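## Task

Lift the piece standing on square C2 off the board and set it down upright on the table, then carry the piece from A2 onto C2. Square names are printed along the board's edge. When done, all other squares must hold exactly what they held at the start, and every piece on the board must stand upright and lie entirely within its own square. Anything that stays in place only because the robot is still holding or propping it does not count.

## Robot and tools

ROBOT. One six-joint arm with a two-finger parallel gripper. Its base may sit slightly tilted against the table. The world (scene) frame has its origin on the table surface right under the arm base, +z up, and +y to the left when facing along +x; distances are in metres.

execute_actions takes "actions", a list holding zero or one item, plus an optional "pictures" boolean (images of cam_head_left 896x504, cam_head_right 896x504 and cam_wrist 504x504 are returned unless it is false). An empty list only reports the current state. An item with "rows" is a motion: 1 to 15 rows, and "steps" from 1 to 15 (default 15), each step lasting 1/30 s; row k drives step k and the final row repeats for any leftover steps. An item with only "steps" (up to 300) is a wait that returns once that many steps have elapsed since the previous result. A refused call moves nothing.

ROW FORMAT. Each row has 9 numbers for the single arm: six absolute joint target angles in radians, in the order shoulder_pan, shoulder_lift, elbow, wrist_1, wrist_2, wrist_3 (same order as the Joint positions line), then gripper position, force_limit and speed, each in [-1, 1]. Joint ranges: pan -3.142..3.142, lift -6.283..6.283, elbow 0.000..3.142, the three wrists -6.283..6.283. A target more than 0.010 rad outside a range, and further out than the joint already is, gets the call refused; true ends may differ from these by up to 0.010 rad, and a joint driven onto its end produces a "joint sent to its limit" line (possibly referring to a still-running earlier action).

GRIPPER NUMBERS. position is an absolute opening: +1 = 50 mm between pads, about -0.65 = pads touching; send -1 to grasp so the fingers close until blocked. force_limit per pad: -1 about 20 N, 0 about 102 N, +1 about 185 N (actual grip may exceed this by up to ~17%). speed of the gap change: -1 = 20 mm/s, 0 = 85 mm/s, +1 = 150 mm/s.

MOTION LIMITS. Commands are smoothed and lag roughly 0.17 s. Each step, every joint target is clamped to within 0.575 rad of its measured angle, and if the targets would place the gripper over 100 mm from where it is measured, all are pulled back proportionally. So large moves take several calls and may still be short when a result arrives. Between calls the arm keeps heading for the last row sent until it has nearly stopped (a blocked or very slow move counts as stopped) or a step is HELD; fingers that are moving keep moving.

GRIPPER GEOMETRY. Fingers point along the gripper's +z and close along its x axis. end_effector_position is the midpoint between the pads; fingertips extend 17.5 mm past it. A flat block protrudes about 9 cm from the last joint's axis toward the gripper's -y and rotates with it. Turning only wrist_3 moves the pad midpoint around a 25 mm radius circle.

GRASPING. Send -1, keep sending it, and confirm object_status = 2. Codes: 0 moving; 1 blocked while opening; 2 blocked while closing (holding); 3 reached the commanded opening or pads met (empty, or object slightly wider than requested, or very thin). Any new position value resets the status to 0 briefly. Stopped fingers stay put until position changes by at least 0.01; only then do new force_limit or speed values apply, so open first if you want a softer grip. If grip is lost or weakens a lot the fingers re-close on their own, except after gripping at force_limit -1, where status stays 2 even if the piece is gone. Gripping an immovable object off-centre lets the grip fade (within a minute at force_limit -1). position_measured is in counts; opening in mm is roughly (250 - position_measured) x 0.202. Something may occasionally pull briefly on a held piece.

RESULT LINES. end_effector_position (m) and end_effector_quat_wxyz in the world frame, with linear (m/s) and angular (rad/s) velocities; the printed position can be off, more so at long reach. Joint positions (rad) and Joint velocities (rad/s) in row order. Wrist force and Wrist torque [x y z] in the end-effector frame from a flange sensor: contact, held weight and inertia, with offsets up to about 4 N, noise up to ~2.4 N sd, saturation near 50 N per axis; pressing on a surface gives a force pointing back into the arm; "no reading" is normal at the start. "joint command not followed" means the clearance check (which treats mounting blocks and posts as part of the arm) altered or blocked targets. HELD marks steps whose row was partly or wholly not sent. MOTOR HOT appears from 70 °C; at 85 °C an OVER-TEMPERATURE FAULT brakes the arm until it cools, possibly for minutes. Holding loads heats motors, even during pauses.

FAULTS. Joint load limits are 139 N m for pan, lift and elbow and 26 N m for each wrist, held weight included. Reaching one, or 150 N of outside force anywhere on arm, tool or load, halts the arm for 10 s, drops the rest of the call, and the arm yields to the contact. Avoid such stops.

zoom_image takes "camera" (cam_head_left, cam_head_right or cam_wrist) and "region" [x0, y0, x1, y1] in pixels of that camera's latest image, origin top-left, at most 504 by 504, and returns an enlarged view. Calibration data (intrinsics, distortion, world-to-camera transforms) is supplied per camera; the two head cameras are fixed, the wrist camera follows the hand, and all may be off by a couple of degrees and millimetres.

finished_scene takes "scene", the number of the current scene; it is irreversible, grades the result, and loads the next task. Answering without any tool call ends everything.

AVOID dropping pieces, knocking anything off the table, tipping pieces over, bumping neighbouring pieces out of their squares, and slamming or shoving hard. Release each piece fully and move clear so it stands unsupported before finishing.

Each tool is called after "Emit:" as a command line: name --argument value for each argument, lists and objects as JSON in quotes; but a table of rows of numbers goes row by row, as --pt "numbers of a row", without its own name.

## Session

I'll start by looking at the current state.

Emit:
execute_actions --actions '[]'

Scene clock: 0.00 s of 4400.00 s.
end_effector_position=(+0.2076, -0.6512, +0.1648) position_measured=3 object_status=3 end_effector_quat_wxyz=(-0.046, +0.201, +0.793, +0.574) end_effector_velocity=(+0.000, +0.001, -0.000) end_effector_angular_velocity=(+0.001, +0.000, +0.000)
Joint positions: [-1.454 -0.877  0.625 -0.708 -1.361 -2.766]
Joint velocities: [ 0.001  0.001  0.001  0.    -0.     0.001]
Wrist force (N, on the end effector, along its own x y z axes, offset not removed): no reading
Wrist torque (N m, same axes, about the end effector's origin, offset not removed): no reading

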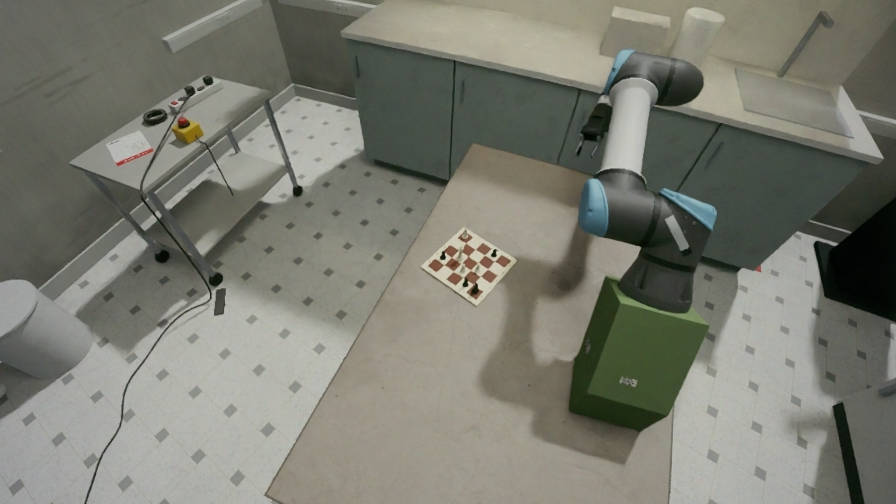

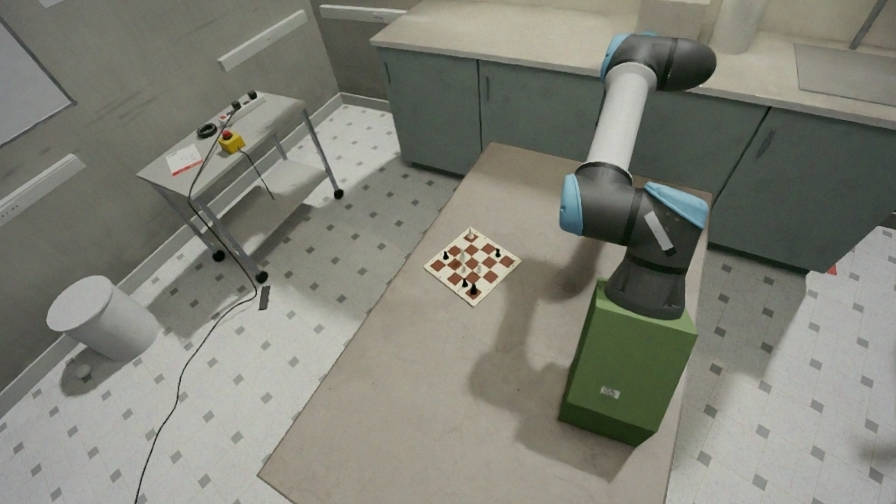

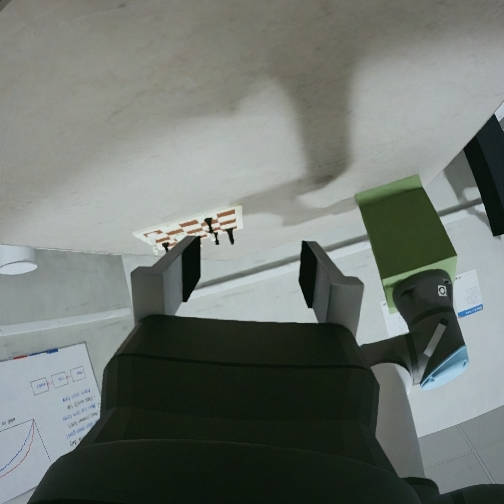

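Emit:
zoom_image --camera "cam_head_left" --region '[410, 215, 530, 315]'

Emit:
zoom_image --camera "cam_head_right" --region '[410, 215, 530, 315]'

Region (410, 215, 530, 315) of cam_head_left's 896x504 image, scaled by 4.200, with more detail than that image has.

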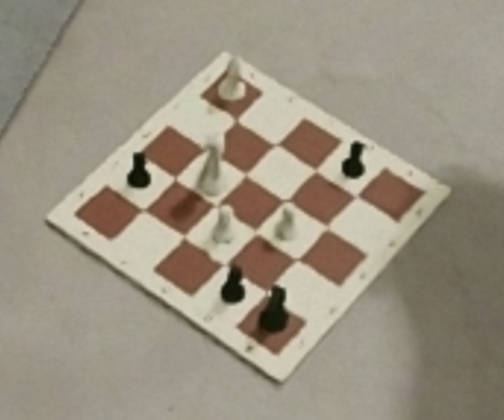

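Region (410, 215, 530, 315) of cam_head_right's 896x504 image, scaled by 4.200, with more detail than that image has.

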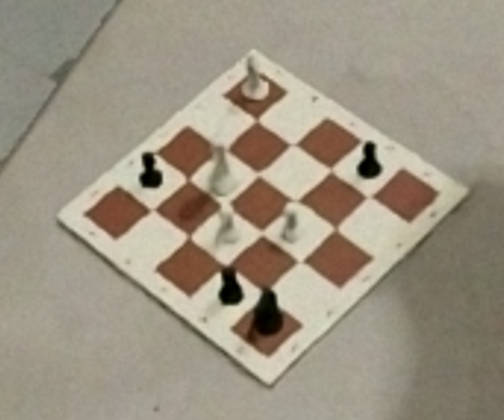

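Emit:
zoom_image --camera "cam_head_left" --region '[418, 255, 488, 310]'

Emit:
zoom_image --camera "cam_wrist" --region '[120, 190, 260, 270]'

Region (418, 255, 488, 310) of cam_head_left's 896x504 image, scaled by 7.200, with more detail than that image has; it fills the top 396 rows of this view, and the rest is white.

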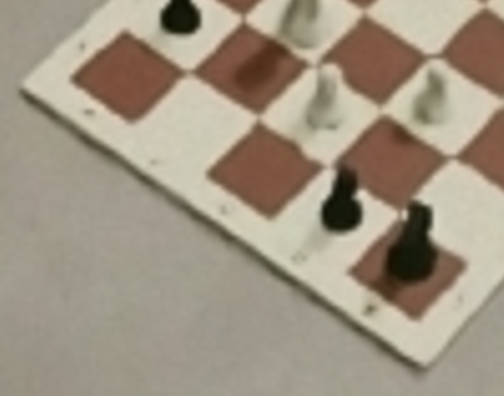

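Region (120, 190, 260, 270) of cam_wrist's 504x504 image, scaled by 3.600, with more detail than that image has; it fills the top 288 rows of this view, and the rest is white.

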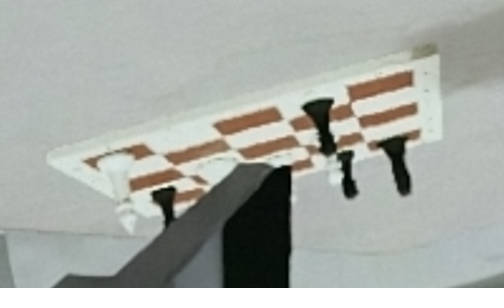

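Emit:
execute_actions --actions '[{"rows": [[-0.95,-1.33,1.45,-1.85,-1.75,-3.0,1,-0.5,0]], "steps": 15}]' --pictures false

Scene clock: 69.37 s of 4400.00 s.
end_effector_position=(+0.3902, -0.5598, +0.1878) position_measured=3 object_status=3 end_effector_quat_wxyz=(-0.042, -0.199, +0.941, +0.269) end_effector_velocity=(+0.264, -0.267, -0.069) end_effector_angular_velocity=(-1.574, -0.792, -0.080)
Joint positions: [-0.969 -1.313  1.403 -1.671 -1.736 -2.993]
Joint velocities: [ 0.228 -0.199  0.561 -2.105 -0.163 -0.089]
Wrist force (N, on the end effector, along its own x y z axes, offset not removed): [-5.6 0.0 1.8]
Wrist torque (N m, same axes, about the end effector's origin, offset not removed): [0.00 0.67 0.08]
Steps of this call (steps 1 to 90: nothing new was sent; then 65.87 s passed at rest; steps 91 to 105: all 15 steps of this action). Readings (joint positions | what the end effector reports):
91: [-1.453 -0.878 0.626 -0.709 -1.362 -2.767] | position_measured=3 object_status=3
92: [-1.442 -0.889 0.638 -0.721 -1.374 -2.779] | position_measured=3 object_status=3
94: [-1.361 -0.961 0.723 -0.806 -1.444 -2.826] | position_measured=3 object_status=3
98: [-1.169 -1.137 0.984 -1.067 -1.590 -2.911] | position_measured=3 object_status=3
105: the state above

Emit:
execute_actions --actions '[{"rows": [[-0.78,-1.33,1.72,-2.2,-1.85,-3.07,1,-0.5,0],[-0.78,-1.33,1.72,-2.2,-1.85,-3.07,1,-0.5,0],[-0.78,-1.33,1.72,-2.2,-1.85,-3.07,1,-0.5,0],[-0.78,-1.33,1.72,-2.2,-1.85,-3.07,1,-0.5,0],[-0.6,-1.33,1.98,-2.52,-1.94,-3.14,1,-0.5,0],[-0.6,-1.33,1.98,-2.52,-1.94,-3.14,1,-0.5,0],[-0.6,-1.33,1.98,-2.52,-1.94,-3.14,1,-0.5,0],[-0.6,-1.33,1.98,-2.52,-1.94,-3.14,1,-0.5,0],[-0.6,-1.33,1.98,-2.52,-1.94,-3.14,1,-0.5,0],[-0.43,-1.3,2.25,-2.84,-2.03,-3.21,1,-0.5,0],[-0.43,-1.3,2.25,-2.84,-2.03,-3.21,1,-0.5,0],[-0.43,-1.3,2.25,-2.84,-2.03,-3.21,1,-0.5,0],[-0.43,-1.3,2.25,-2.84,-2.03,-3.21,1,-0.5,0],[-0.43,-1.3,2.25,-2.84,-2.03,-3.21,1,-0.5,0],[-0.273,-1.231,2.51,-3.14,-2.121,-3.28,1,-0.5,0]], "steps": 15}]' --pictures false

Emit:
execute_actions --actions '[{"steps": 25}]'

Scene clock: 78.07 s of 4400.00 s.
end_effector_position=(+0.4902, -0.3151, +0.1455) position_measured=3 object_status=3 end_effector_quat_wxyz=(-0.005, -0.447, +0.891, +0.074) end_effector_velocity=(-0.057, +0.654, -0.016) end_effector_angular_velocity=(-0.348, -0.338, +1.049)
Joint positions: [-0.548 -1.312  2.053 -2.588 -1.972 -3.166]
Joint velocities: [ 0.856  0.16   1.349 -1.621 -0.446 -0.34 ]
Wrist force (N, on the end effector, along its own x y z axes, offset not removed): [-5.8 0.1 0.4]
Wrist torque (N m, same axes, about the end effector's origin, offset not removed): [0.10 0.84 0.05]
Steps of this call (steps 1 to 30: the robot went on to your last target; steps 31 to 100: nothing new was sent; then 4.87 s passed at rest; steps 101 to 115: all 15 steps of this action). Readings (joint positions | what the end effector reports):
101: [-0.949 -1.330 1.451 -1.851 -1.751 -3.001] | position_measured=3 object_status=3
102: [-0.937 -1.330 1.463 -1.863 -1.762 -3.011] | position_measured=3 object_status=3
104: [-0.877 -1.330 1.543 -1.950 -1.799 -3.036] | position_measured=3 object_status=3
108: [-0.757 -1.330 1.732 -2.192 -1.863 -3.083] | position_measured=3 object_status=3
115: the state above

Scene clock: 78.90 s of 4400.00 s.
end_effector_position=(+0.4084, -0.1228, +0.1599) position_measured=3 object_status=3 end_effector_quat_wxyz=(-0.000, -0.595, +0.804, -0.001) end_effector_velocity=(-0.000, +0.000, +0.000) end_effector_angular_velocity=(-0.000, -0.001, -0.001)
Joint positions: [-0.273 -1.231  2.51  -3.14  -2.121 -3.28 ]
Joint velocities: [ 0.     0.     0.001 -0.002 -0.     0.001]
Wrist force (N, on the end effector, along its own x y z axes, offset not removed): [-2.8 0.9 0.0]
Wrist torque (N m, same axes, about the end effector's origin, offset not removed): [0.12 0.38 0.00]
Steps of this call (steps 1 to 25: the robot went on to your last target). Readings (joint positions | what the end effector reports):
1: [-0.521 -1.305 2.097 -2.641 -1.987 -3.177] | position_measured=3 object_status=3
2: [-0.494 -1.296 2.140 -2.691 -2.002 -3.189] | position_measured=3 object_status=3
4: [-0.439 -1.279 2.228 -2.795 -2.033 -3.213] | position_measured=3 object_status=3
8: [-0.329 -1.246 2.409 -3.012 -2.092 -3.258] | position_measured=3 object_status=3
25: the state above
camera_calibration (this result's frames):
cam_wrist: T_world_to_cam=[[-0.250557, -0.967554, -0.0325802, -0.0124764], [-0.94506, 0.237156, 0.224985, 0.389079], [-0.209958, 0.0871617, -0.973817, 0.400608], [0, 0, 0, 1]] pos_world=[0.448688, -0.139262, 0.302176]

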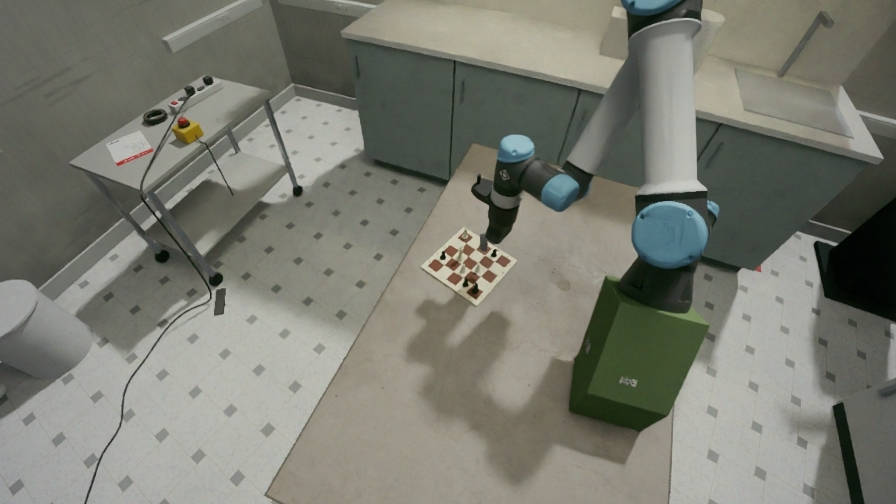

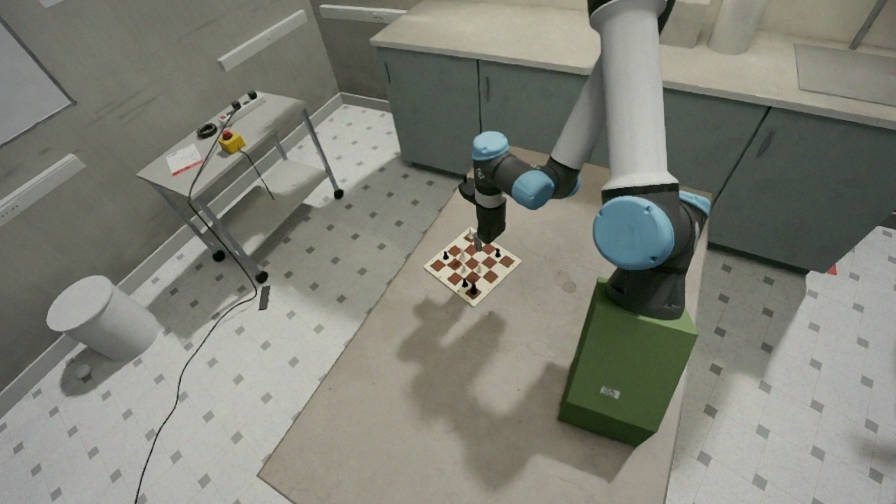

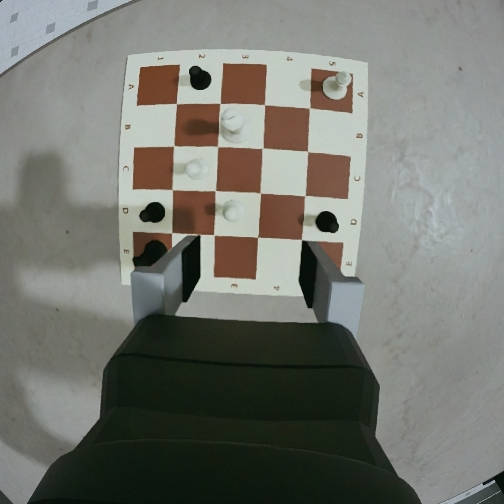

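Emit:
zoom_image --camera "cam_wrist" --region '[110, 45, 270, 245]'

Emit:
zoom_image --camera "cam_wrist" --region '[220, 45, 380, 245]'

Region (110, 45, 270, 245) of cam_wrist's 504x504 image, scaled by 2.520, with more detail than that image has; it fills the left 403 columns of this view, and the rest is white.

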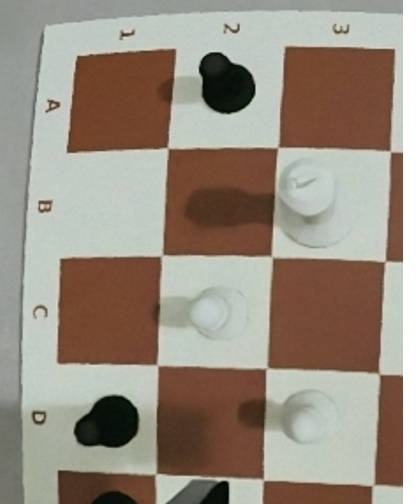

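Region (220, 45, 380, 245) of cam_wrist's 504x504 image, scaled by 2.520, with more detail than that image has; it fills the left 403 columns of this view, and the rest is white.

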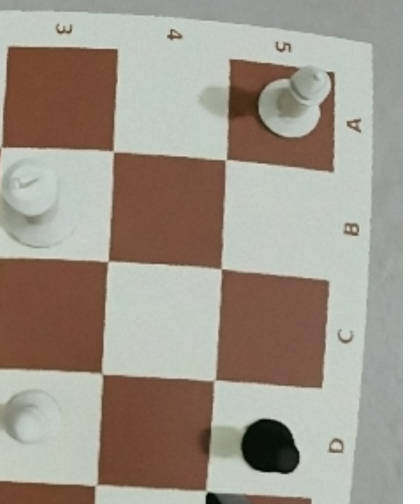

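Emit:
execute_actions --actions '[{"rows": [[-0.272,-1.221,2.505,-3.144,-2.121,-3.279,0.6,-0.5,0],[-0.270,-1.205,2.496,-3.150,-2.122,-3.277,0.6,-0.5,0],[-0.268,-1.181,2.483,-3.160,-2.122,-3.275,0.6,-0.5,0],[-0.265,-1.152,2.467,-3.171,-2.123,-3.271,0.6,-0.5,0],[-0.262,-1.119,2.449,-3.185,-2.124,-3.268,0.6,-0.5,0],[-0.259,-1.082,2.429,-3.199,-2.125,-3.264,0.6,-0.5,0],[-0.255,-1.046,2.409,-3.213,-2.126,-3.260,0.6,-0.5,0],[-0.252,-1.010,2.390,-3.228,-2.127,-3.256,0.6,-0.5,0],[-0.248,-0.977,2.372,-3.241,-2.128,-3.252,0.6,-0.5,0],[-0.246,-0.947,2.355,-3.253,-2.128,-3.249,0.6,-0.5,0],[-0.243,-0.924,2.343,-3.262,-2.129,-3.247,0.6,-0.5,0],[-0.242,-0.908,2.334,-3.268,-2.129,-3.245,0.6,-0.5,0],[-0.2410,-0.9005,2.3301,-3.2710,-2.1294,-3.2441,0.6,-0.5,0]], "steps": 15}]' --pictures false

Emit:
execute_actions --actions '[{"steps": 12}]'

Scene clock: 115.17 s of 4400.00 s.
end_effector_position=(+0.4617, -0.0874, +0.0935) position_measured=63 object_status=3 end_effector_quat_wxyz=(+0.000, -0.594, +0.804, -0.001) end_effector_velocity=(+0.048, +0.069, -0.103) end_effector_angular_velocity=(+0.011, +0.022, +0.019)
Joint positions: [-0.244 -0.934  2.348 -3.258 -2.129 -3.248]
Joint velocities: [ 0.037  0.404 -0.206 -0.147 -0.009  0.038]
Wrist force (N, on the end effector, along its own x y z axes, offset not removed): [-3.7 -0.9 2.3]
Wrist torque (N m, same axes, about the end effector's origin, offset not removed): [-0.11 0.42 0.08]
Steps of this call (steps 1 to 15: the robot went on to your last target; steps 16 to 90: nothing new was sent; then 32.77 s passed at rest; steps 91 to 105: all 15 steps of this action). Readings (joint positions | what the end effector reports):
91: [-0.273 -1.231 2.510 -3.140 -2.121 -3.280] | position_measured=12 object_status=0
92: [-0.273 -1.228 2.509 -3.141 -2.121 -3.280] | position_measured=26 object_status=0
94: [-0.271 -1.212 2.500 -3.148 -2.122 -3.278] | position_measured=54 object_status=0
98: [-0.262 -1.125 2.450 -3.184 -2.124 -3.268] | position_measured=63 object_status=0
105: the state above

Scene clock: 115.57 s of 4400.00 s.
end_effector_position=(+0.4657, -0.0816, +0.0849) position_measured=63 object_status=3 end_effector_quat_wxyz=(-0.000, -0.595, +0.804, -0.000) end_effector_velocity=(+0.000, +0.001, -0.001) end_effector_angular_velocity=(-0.000, +0.000, +0.001)
Joint positions: [-0.241 -0.901  2.33  -3.271 -2.129 -3.244]
Joint velocities: [ 0.001  0.003 -0.001 -0.001 -0.001  0.   ]
Wrist force (N, on the end effector, along its own x y z axes, offset not removed): [-3.6 0.5 -0.2]
Wrist torque (N m, same axes, about the end effector's origin, offset not removed): [0.02 0.50 0.08]
Steps of this call (steps 1 to 12: the robot went on to your last target). Readings (joint positions | what the end effector reports):
1: [-0.243 -0.923 2.342 -3.263 -2.129 -3.246] | position_measured=63 object_status=3
2: [-0.242 -0.916 2.338 -3.265 -2.129 -3.246] | position_measured=63 object_status=3
4: [-0.242 -0.907 2.334 -3.268 -2.129 -3.245] | position_measured=63 object_status=3
8: [-0.241 -0.902 2.331 -3.270 -2.129 -3.244] | position_measured=63 object_status=3
12: the state above
camera_calibration (this result's frames):
cam_wrist: T_world_to_cam=[[-0.249965, -0.967689, -0.0330833, 0.0390531], [-0.945165, 0.236444, 0.225295, 0.450336], [-0.210194, 0.0875852, -0.973729, 0.336115], [0, 0, 0, 1]] pos_world=[0.506053, -0.0981269, 0.227118]

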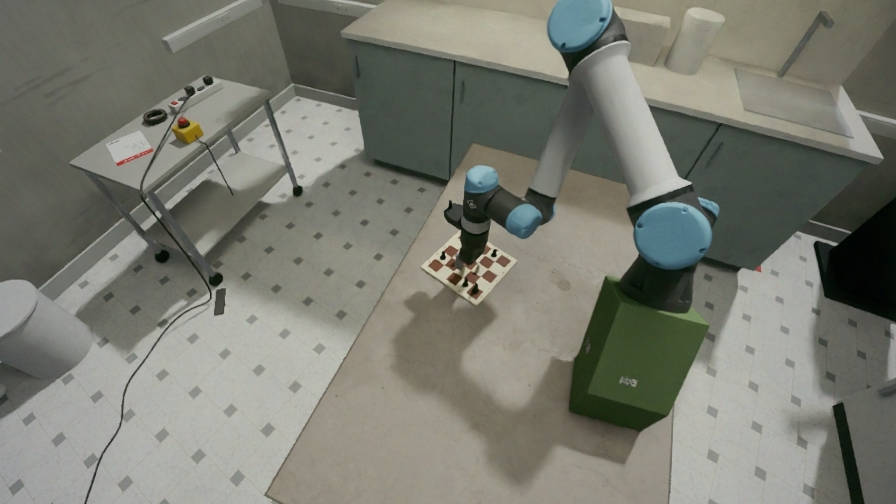

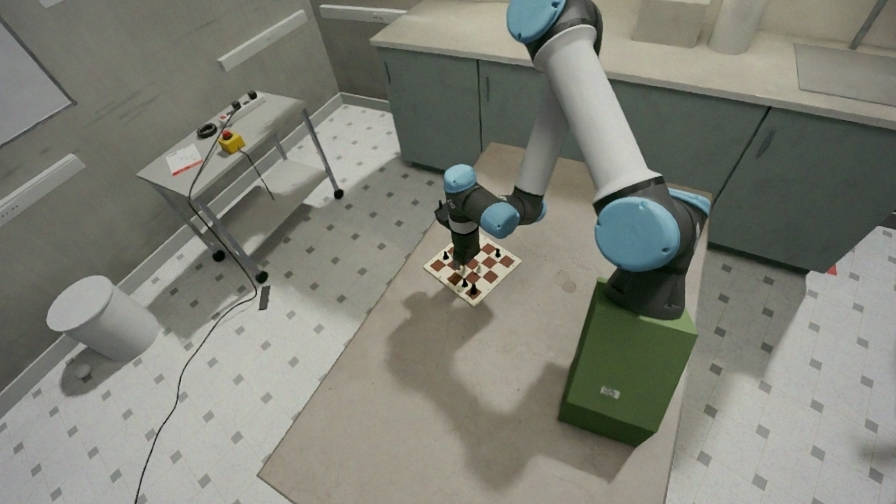

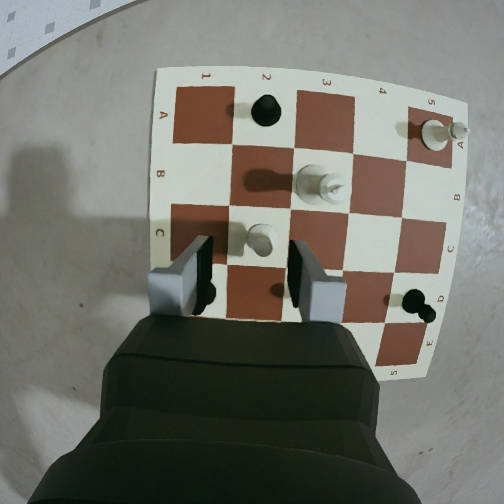

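Emit:
zoom_image --camera "cam_wrist" --region '[190, 190, 330, 330]'

Emit:
zoom_image --camera "cam_wrist" --region '[200, 70, 360, 220]'

Region (190, 190, 330, 330) of cam_wrist's 504x504 image, scaled by 3.600, with more detail than that image has.

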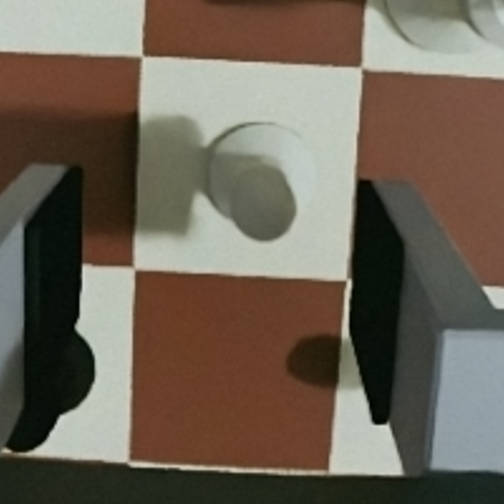

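Region (200, 70, 360, 220) of cam_wrist's 504x504 image, scaled by 3.150, with more detail than that image has; it fills the top 472 rows of this view, and the rest is white.

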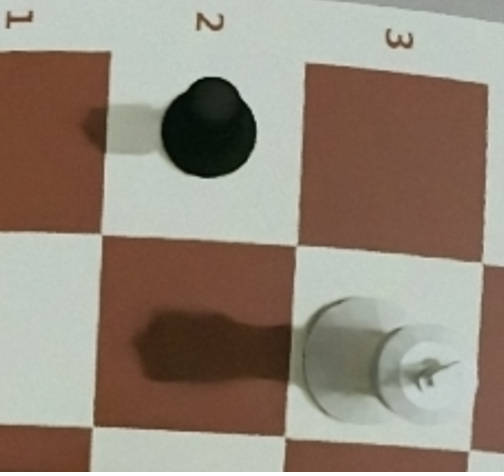

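Emit:
execute_actions --actions '[{"rows": [[-0.244,-0.896,2.329,-3.276,-2.129,-3.247,0.6,-0.5,0],[-0.249,-0.888,2.327,-3.285,-2.127,-3.253,0.6,-0.5,0],[-0.256,-0.877,2.325,-3.298,-2.125,-3.261,0.6,-0.5,0],[-0.264,-0.865,2.322,-3.312,-2.123,-3.270,0.6,-0.5,0],[-0.272,-0.852,2.320,-3.327,-2.121,-3.279,0.6,-0.5,0],[-0.279,-0.841,2.317,-3.340,-2.119,-3.287,0.6,-0.5,0],[-0.285,-0.831,2.315,-3.351,-2.117,-3.294,0.6,-0.5,0],[-0.289,-0.825,2.314,-3.358,-2.116,-3.298,0.6,-0.5,0],[-0.2906,-0.8225,2.3133,-3.3615,-2.1155,-3.2999,0.6,-0.5,0]], "steps": 15}]' --pictures false

Emit:
execute_actions --actions '[{"steps": 8}]'

Scene clock: 140.40 s of 4400.00 s.
end_effector_position=(+0.4641, -0.0870, +0.0556) position_measured=63 object_status=3 end_effector_quat_wxyz=(-0.000, -0.595, +0.804, -0.000) end_effector_velocity=(-0.001, -0.003, -0.010) end_effector_angular_velocity=(-0.003, -0.000, -0.001)
Joint positions: [-0.289 -0.825  2.314 -3.359 -2.116 -3.298]
Joint velocities: [-0.017  0.027 -0.006 -0.032  0.002 -0.019]
Wrist force (N, on the end effector, along its own x y z axes, offset not removed): [-3.3 1.5 0.9]
Wrist torque (N m, same axes, about the end effector's origin, offset not removed): [0.28 0.36 0.11]
Steps of this call (steps 1 to 30: the robot went on to your last target; steps 31 to 100: nothing new was sent; then 21.00 s passed at rest; steps 101 to 115: all 15 steps of this action). Readings (joint positions | what the end effector reports):
101: [-0.241 -0.900 2.330 -3.271 -2.129 -3.244] | position_measured=63 object_status=3
102: [-0.242 -0.899 2.330 -3.273 -2.129 -3.245] | position_measured=63 object_status=3
104: [-0.247 -0.891 2.328 -3.282 -2.128 -3.251] | position_measured=63 object_status=3
108: [-0.270 -0.855 2.320 -3.323 -2.121 -3.277] | position_measured=63 object_status=3
115: the state above

Scene clock: 140.67 s of 4400.00 s.
end_effector_position=(+0.4641, -0.0871, +0.0548) position_measured=63 object_status=3 end_effector_quat_wxyz=(-0.000, -0.595, +0.804, -0.000) end_effector_velocity=(-0.001, -0.000, -0.000) end_effector_angular_velocity=(-0.000, +0.001, +0.001)
Joint positions: [-0.291 -0.823  2.313 -3.361 -2.116 -3.3  ]
Joint velocities: [-0.001  0.     0.001 -0.001 -0.    -0.002]
Wrist force (N, on the end effector, along its own x y z axes, offset not removed): [-3.9 1.2 0.8]
Wrist torque (N m, same axes, about the end effector's origin, offset not removed): [0.22 0.55 0.16]
Steps of this call (steps 1 to 8: the robot went on to your last target). Readings (joint positions | what the end effector reports):
1: [-0.290 -0.824 2.314 -3.360 -2.116 -3.299] | position_measured=63 object_status=3
2: [-0.290 -0.824 2.314 -3.360 -2.116 -3.299] | position_measured=63 object_status=3
4: [-0.290 -0.823 2.313 -3.361 -2.116 -3.300] | position_measured=63 object_status=3
8: the state above
camera_calibration (this result's frames):
cam_wrist: T_world_to_cam=[[-0.250024, -0.967676, -0.0330306, 0.0323448], [-0.945137, 0.236509, 0.225342, 0.456828], [-0.210246, 0.0875595, -0.97372, 0.307001], [0, 0, 0, 1]] pos_world=[0.504398, -0.103625, 0.197058]

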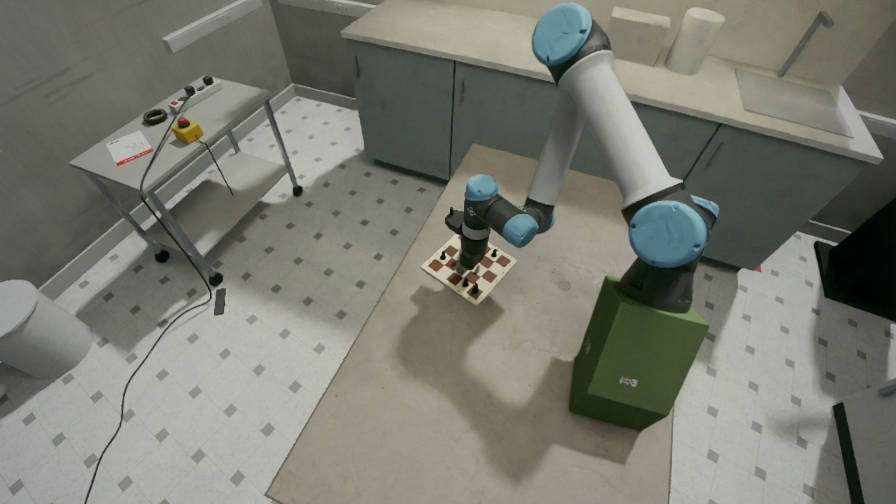

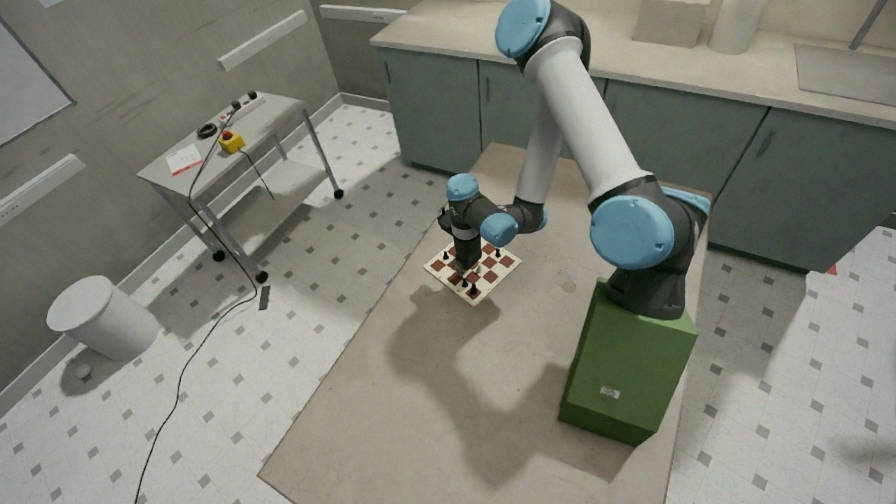

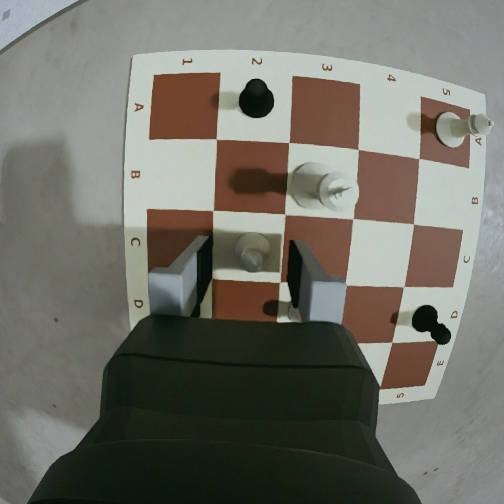

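Emit:
zoom_image --camera "cam_wrist" --region '[190, 190, 330, 330]'

Emit:
zoom_image --camera "cam_wrist" --region '[190, 60, 350, 220]'

Region (190, 190, 330, 330) of cam_wrist's 504x504 image, scaled by 3.600, with more detail than that image has.

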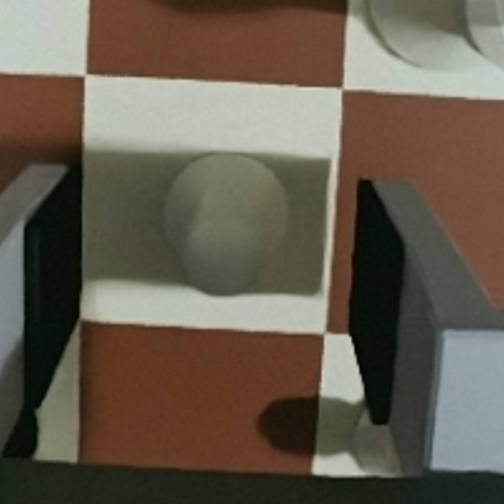

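Region (190, 60, 350, 220) of cam_wrist's 504x504 image, scaled by 3.150, with more detail than that image has.

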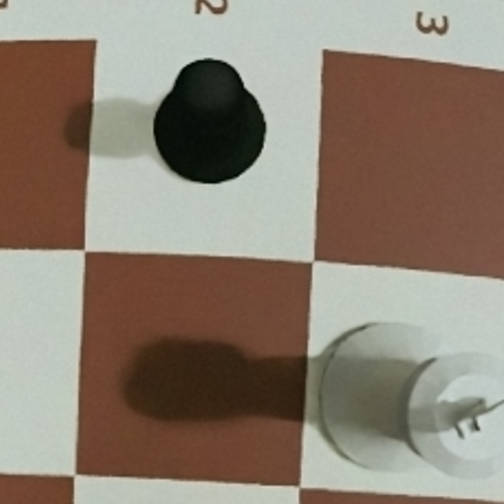

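Emit:
execute_actions --actions '[{"rows": [[-0.2918,-0.8197,2.3125,-3.3642,-2.1152,-3.3013,0.6,-0.5,0],[-0.2931,-0.8168,2.3117,-3.3670,-2.1148,-3.3027,0.6,-0.5,0],[-0.2931,-0.8168,2.3117,-3.3670,-2.1148,-3.3027,0.6,-0.5,0],[-0.2931,-0.8168,2.3117,-3.3670,-2.1148,-3.3027,-1,-0.3,-0.2]], "steps": 15}]' --pictures false

Emit:
execute_actions --actions '[{"steps": 10}]'

Scene clock: 167.73 s of 4400.00 s.
end_effector_position=(+0.4640, -0.0871, +0.0528) position_measured=201 object_status=0 end_effector_quat_wxyz=(-0.000, -0.595, +0.804, -0.000) end_effector_velocity=(+0.000, -0.001, -0.000) end_effector_angular_velocity=(-0.001, +0.000, -0.001)
Joint positions: [-0.293 -0.817  2.312 -3.367 -2.115 -3.303]
Joint velocities: [-0.001  0.    -0.001 -0.    -0.001 -0.001]
Wrist force (N, on the end effector, along its own x y z axes, offset not removed): [-2.4 2.4 0.2]
Wrist torque (N m, same axes, about the end effector's origin, offset not removed): [0.37 0.34 0.07]
Steps of this call (steps 1 to 15: the robot went on to your last target; steps 16 to 90: nothing new was sent; then 23.57 s passed at rest; steps 91 to 105: all 15 steps of this action). Readings (joint positions | what the end effector reports):
91: [-0.291 -0.822 2.313 -3.362 -2.115 -3.300] | position_measured=63 object_status=3
92: [-0.291 -0.822 2.313 -3.362 -2.115 -3.300] | position_measured=63 object_status=3
94: [-0.292 -0.819 2.312 -3.365 -2.115 -3.301] | position_measured=71 object_status=0
98: [-0.293 -0.817 2.312 -3.366 -2.115 -3.302] | position_measured=118 object_status=0
105: the state above

Scene clock: 168.07 s of 4400.00 s.
end_effector_position=(+0.4640, -0.0871, +0.0528) position_measured=209 object_status=2 end_effector_quat_wxyz=(-0.000, -0.595, +0.804, -0.000) end_effector_velocity=(-0.001, +0.000, -0.000) end_effector_angular_velocity=(+0.000, +0.001, +0.001)
Joint positions: [-0.293 -0.817  2.312 -3.367 -2.115 -3.303]
Joint velocities: [-0.001  0.001  0.    -0.    -0.    -0.001]
Wrist force (N, on the end effector, along its own x y z axes, offset not removed): [-3.8 2.7 0.2]
Wrist torque (N m, same axes, about the end effector's origin, offset not removed): [0.47 0.59 0.10]
Steps of this call (steps 1 to 10: the robot went on to your last target). Readings (joint positions | what the end effector reports):
1: [-0.293 -0.817 2.312 -3.367 -2.115 -3.303] | position_measured=209 object_status=0
2: [-0.293 -0.817 2.312 -3.367 -2.115 -3.303] | position_measured=209 object_status=0
4: [-0.293 -0.817 2.312 -3.367 -2.115 -3.303] | position_measured=209 object_status=0
8: [-0.293 -0.817 2.312 -3.367 -2.115 -3.303] | position_measured=209 object_status=2
10: the state above
camera_calibration (this result's frames):
cam_wrist: T_world_to_cam=[[-0.249993, -0.967685, -0.0329993, 0.0322509], [-0.945131, 0.23648, 0.2254, 0.457213], [-0.210313, 0.0875372, -0.973707, 0.305026], [0, 0, 0, 1]] pos_world=[0.504339, -0.103614, 0.195015]

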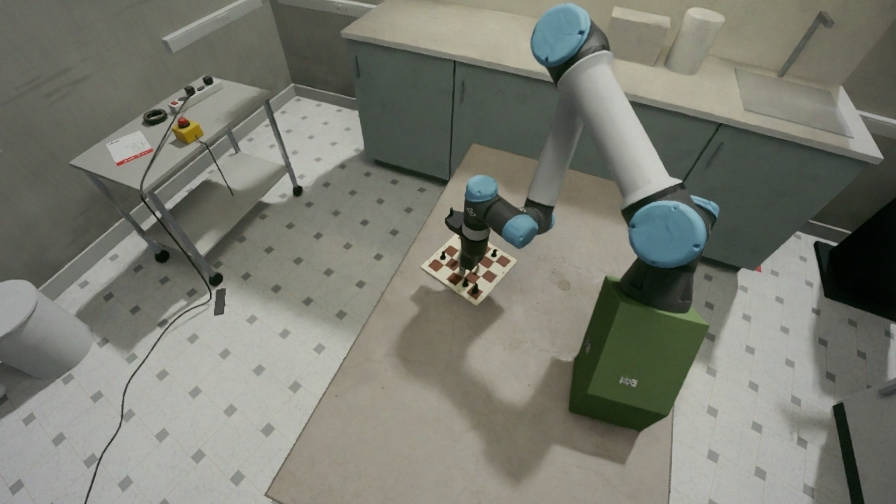

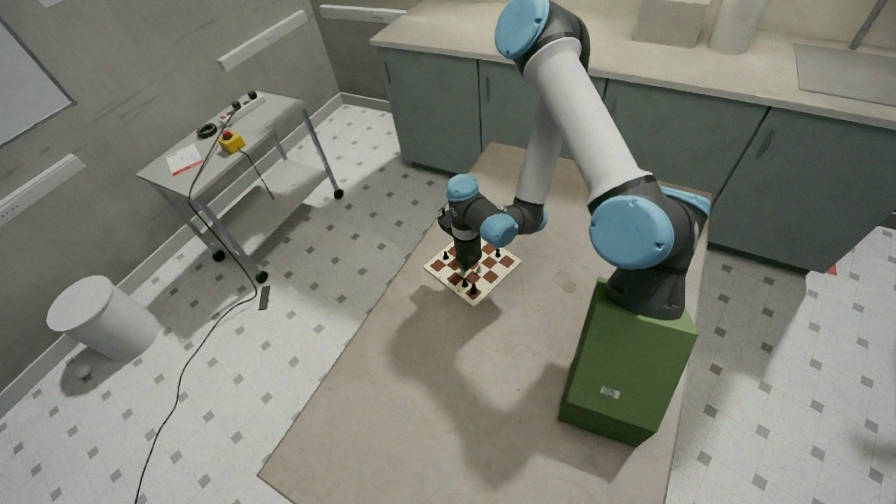

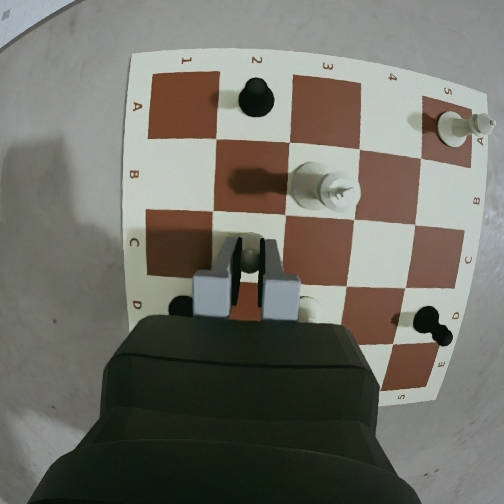

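Emit:
zoom_image --camera "cam_wrist" --region '[200, 210, 300, 310]'

Emit:
zoom_image --camera "cam_head_left" --region '[430, 230, 510, 300]'

Region (200, 210, 300, 310) of cam_wrist's 504x504 image, scaled by 5.040, with more detail than that image has.

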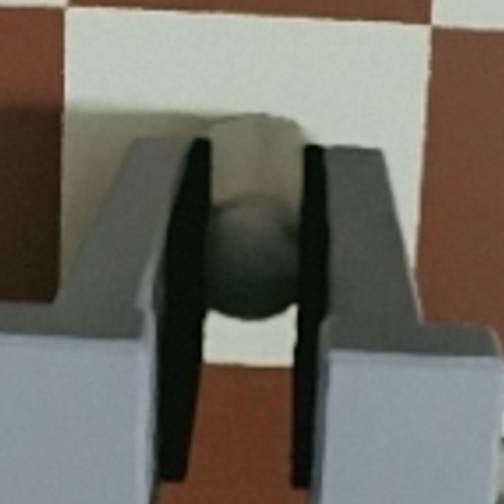

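Region (430, 230, 510, 300) of cam_head_left's 896x504 image, scaled by 6.300, with more detail than that image has; it fills the top 441 rows of this view, and the rest is white.

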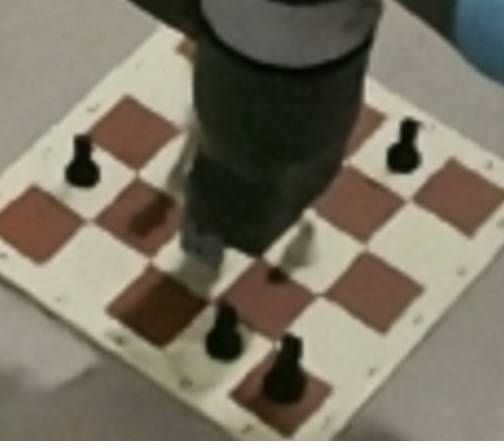

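Emit:
execute_actions --actions '[{"rows": [[-0.2914,-0.8206,2.3128,-3.3633,-2.1153,-3.3008,-1,-0.3,-0.2],[-0.2881,-0.8281,2.3149,-3.3560,-2.1162,-3.2971,-1,-0.3,-0.2],[-0.2834,-0.8387,2.3179,-3.3457,-2.1176,-3.2918,-1,-0.3,-0.2],[-0.2779,-0.8512,2.3215,-3.3335,-2.1191,-3.2856,-1,-0.3,-0.2],[-0.2724,-0.8638,2.3251,-3.3213,-2.1207,-3.2794,-1,-0.3,-0.2],[-0.2683,-0.8731,2.3277,-3.3122,-2.1219,-3.2748,-1,-0.3,-0.2],[-0.2655,-0.8794,2.3295,-3.3061,-2.1227,-3.2717,-1,-0.3,-0.2],[-0.2584,-0.8744,2.3223,-3.2995,-2.1243,-3.2634,-1,-0.3,-0.2],[-0.2500,-0.8684,2.3139,-3.2917,-2.1261,-3.2537,-1,-0.3,-0.2],[-0.2391,-0.8607,2.3030,-3.2815,-2.1285,-3.2410,-1,-0.3,-0.2],[-0.2259,-0.8514,2.2898,-3.2692,-2.1313,-3.2257,-1,-0.3,-0.2],[-0.2113,-0.8410,2.2750,-3.2556,-2.1345,-3.2086,-1,-0.3,-0.2],[-0.1952,-0.8296,2.2588,-3.2406,-2.1381,-3.1899,-1,-0.3,-0.2],[-0.1782,-0.8176,2.2418,-3.2248,-2.1418,-3.1702,-1,-0.3,-0.2],[-0.1609,-0.8053,2.2244,-3.2086,-2.1456,-3.1500,-1,-0.3,-0.2]], "steps": 15}]' --pictures false

Emit:
execute_actions --actions '[{"rows": [[-0.1435,-0.7930,2.2069,-3.1924,-2.1493,-3.1297,-1,-0.3,-0.2],[-0.1265,-0.7810,2.1899,-3.1766,-2.1530,-3.1100,-1,-0.3,-0.2],[-0.1104,-0.7696,2.1737,-3.1616,-2.1566,-3.0913,-1,-0.3,-0.2],[-0.0958,-0.7592,2.1589,-3.1480,-2.1598,-3.0742,-1,-0.3,-0.2],[-0.0826,-0.7499,2.1457,-3.1357,-2.1626,-3.0589,-1,-0.3,-0.2],[-0.0717,-0.7422,2.1348,-3.1255,-2.1650,-3.0462,-1,-0.3,-0.2],[-0.0633,-0.7362,2.1264,-3.1177,-2.1668,-3.0365,-1,-0.3,-0.2],[-0.0562,-0.7312,2.1192,-3.1111,-2.1684,-3.0282,-1,-0.3,-0.2],[-0.0583,-0.7269,2.1179,-3.1156,-2.1681,-3.0307,-1,-0.3,-0.2],[-0.0620,-0.7190,2.1157,-3.1236,-2.1674,-3.0351,-1,-0.3,-0.2],[-0.0666,-0.7095,2.1129,-3.1335,-2.1667,-3.0406,-1,-0.3,-0.2],[-0.0712,-0.6999,2.1101,-3.1433,-2.1660,-3.0460,-1,-0.3,-0.2],[-0.0749,-0.6921,2.1079,-3.1513,-2.1653,-3.0504,-1,-0.3,-0.2],[-0.0770,-0.6877,2.1066,-3.1558,-2.1650,-3.0529,-1,-0.3,-0.2]], "steps": 15}]' --pictures false

Emit:
execute_actions --actions '[{"steps": 12}]'

Scene clock: 184.93 s of 4400.00 s.
end_effector_position=(+0.4818, -0.0638, +0.0727) position_measured=209 object_status=2 end_effector_quat_wxyz=(+0.000, -0.595, +0.804, +0.001) end_effector_velocity=(+0.135, +0.181, -0.002) end_effector_angular_velocity=(+0.013, +0.002, +0.005)
Joint positions: [-0.212 -0.84   2.275 -3.257 -2.135 -3.21 ]
Joint velocities: [ 0.414  0.277 -0.408  0.392 -0.092  0.473]
Wrist force (N, on the end effector, along its own x y z axes, offset not removed): [-1.7 1.9 -0.4]
Wrist torque (N m, same axes, about the end effector's origin, offset not removed): [0.31 0.21 0.05]
Steps of this call (steps 1 to 15: the robot went on to your last target; steps 16 to 90: nothing new was sent; then 13.37 s passed at rest; steps 91 to 105: all 15 steps of this action). Readings (joint positions | what the end effector reports):
91: [-0.293 -0.817 2.312 -3.367 -2.115 -3.303] | position_measured=209 object_status=2
92: [-0.293 -0.818 2.312 -3.366 -2.115 -3.302] | position_measured=209 object_status=2
94: [-0.289 -0.825 2.314 -3.359 -2.116 -3.298] | position_measured=209 object_status=2
98: [-0.274 -0.859 2.323 -3.326 -2.120 -3.281] | position_measured=209 object_status=2
105: the state above

Scene clock: 185.43 s of 4400.00 s.
end_effector_position=(+0.5272, +0.0093, +0.0629) position_measured=209 object_status=2 end_effector_quat_wxyz=(-0.001, -0.595, +0.804, -0.000) end_effector_velocity=(+0.007, +0.014, -0.069) end_effector_angular_velocity=(-0.003, +0.002, +0.002)
Joint positions: [-0.072 -0.704  2.113 -3.142 -2.166 -3.047]
Joint velocities: [-0.051  0.187 -0.076 -0.145  0.005 -0.062]
Wrist force (N, on the end effector, along its own x y z axes, offset not removed): [-4.4 0.4 -1.4]
Wrist torque (N m, same axes, about the end effector's origin, offset not removed): [0.08 0.57 0.15]
Steps of this call (steps 1 to 15: all 15 steps of this action). Readings (joint positions | what the end effector reports):
1: [-0.198 -0.830 2.261 -3.243 -2.138 -3.193] | position_measured=209 object_status=2
2: [-0.182 -0.819 2.246 -3.229 -2.141 -3.176] | position_measured=209 object_status=2
4: [-0.150 -0.797 2.214 -3.199 -2.148 -3.138] | position_measured=209 object_status=2
8: [-0.092 -0.756 2.156 -3.145 -2.161 -3.071] | position_measured=209 object_status=2
15: the state above

Scene clock: 185.83 s of 4400.00 s.
end_effector_position=(+0.5279, +0.0105, +0.0567) position_measured=209 object_status=2 end_effector_quat_wxyz=(-0.000, -0.595, +0.804, -0.000) end_effector_velocity=(+0.001, +0.000, -0.001) end_effector_angular_velocity=(+0.002, -0.001, -0.003)
Joint positions: [-0.077 -0.688  2.107 -3.156 -2.165 -3.053]
Joint velocities: [-0.001  0.001 -0.002 -0.001  0.002  0.001]
Wrist force (N, on the end effector, along its own x y z axes, offset not removed): [-3.5 2.2 0.3]
Wrist torque (N m, same axes, about the end effector's origin, offset not removed): [0.35 0.50 0.21]
Steps of this call (steps 1 to 12: the robot went on to your last target). Readings (joint positions | what the end effector reports):
1: [-0.074 -0.699 2.111 -3.146 -2.166 -3.049] | position_measured=209 object_status=2
2: [-0.075 -0.695 2.110 -3.149 -2.165 -3.050] | position_measured=209 object_status=2
4: [-0.076 -0.691 2.108 -3.153 -2.165 -3.052] | position_measured=209 object_status=2
8: [-0.077 -0.688 2.107 -3.155 -2.165 -3.053] | position_measured=209 object_status=2
12: the state above
camera_calibration (this result's frames):
cam_wrist: T_world_to_cam=[[-0.250023, -0.967672, -0.0331522, 0.142835], [-0.945123, 0.236473, 0.225441, 0.493616], [-0.210313, 0.0876981, -0.973693, 0.313748], [0, 0, 0, 1]] pos_world=[0.568225, -0.00602411, 0.198949]

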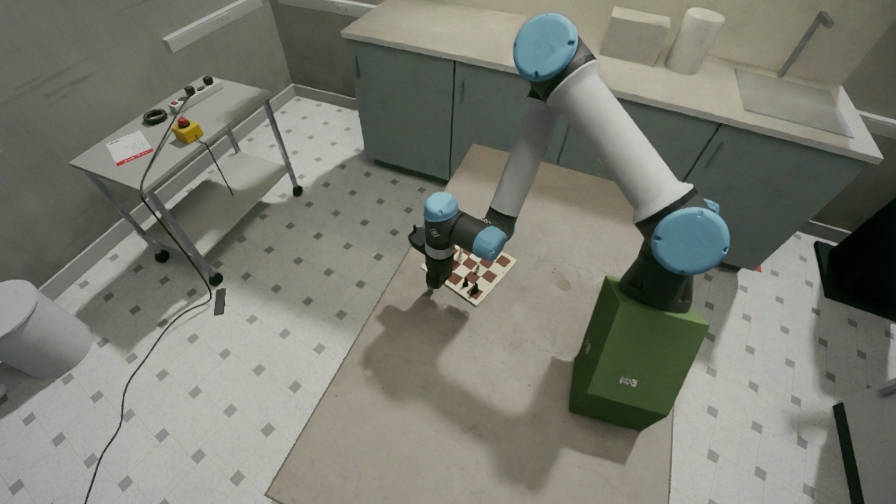

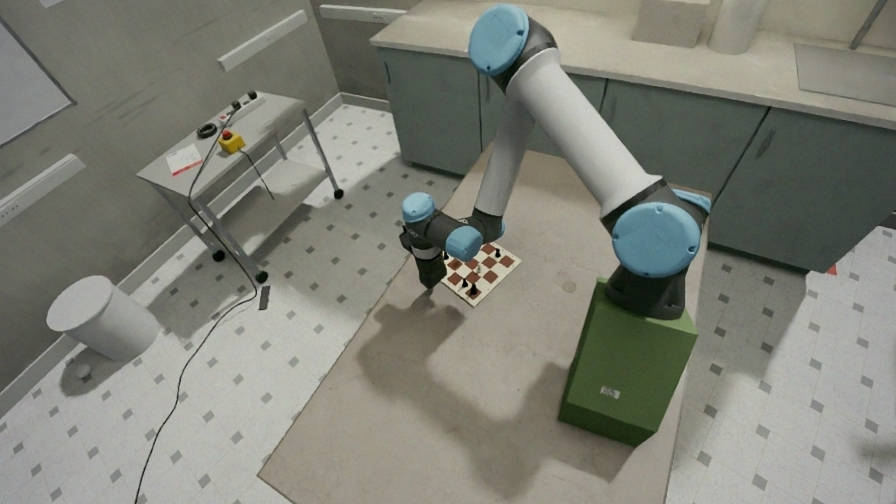

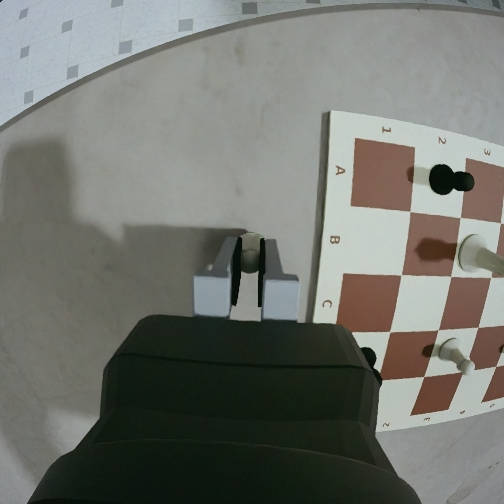

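Emit:
zoom_image --camera "cam_wrist" --region '[290, 95, 430, 235]'

Emit:
zoom_image --camera "cam_head_left" --region '[400, 250, 480, 320]'

Region (290, 95, 430, 235) of cam_wrist's 504x504 image, scaled by 3.600, with more detail than that image has.

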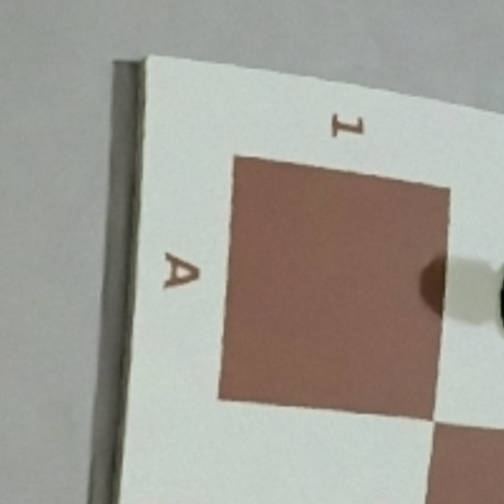

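Region (400, 250, 480, 320) of cam_head_left's 896x504 image, scaled by 6.300, with more detail than that image has; it fills the top 441 rows of this view, and the rest is white.

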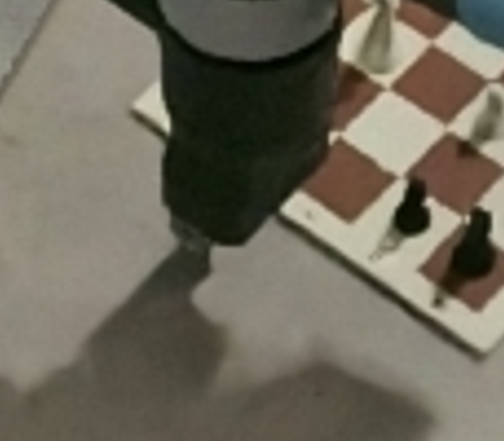

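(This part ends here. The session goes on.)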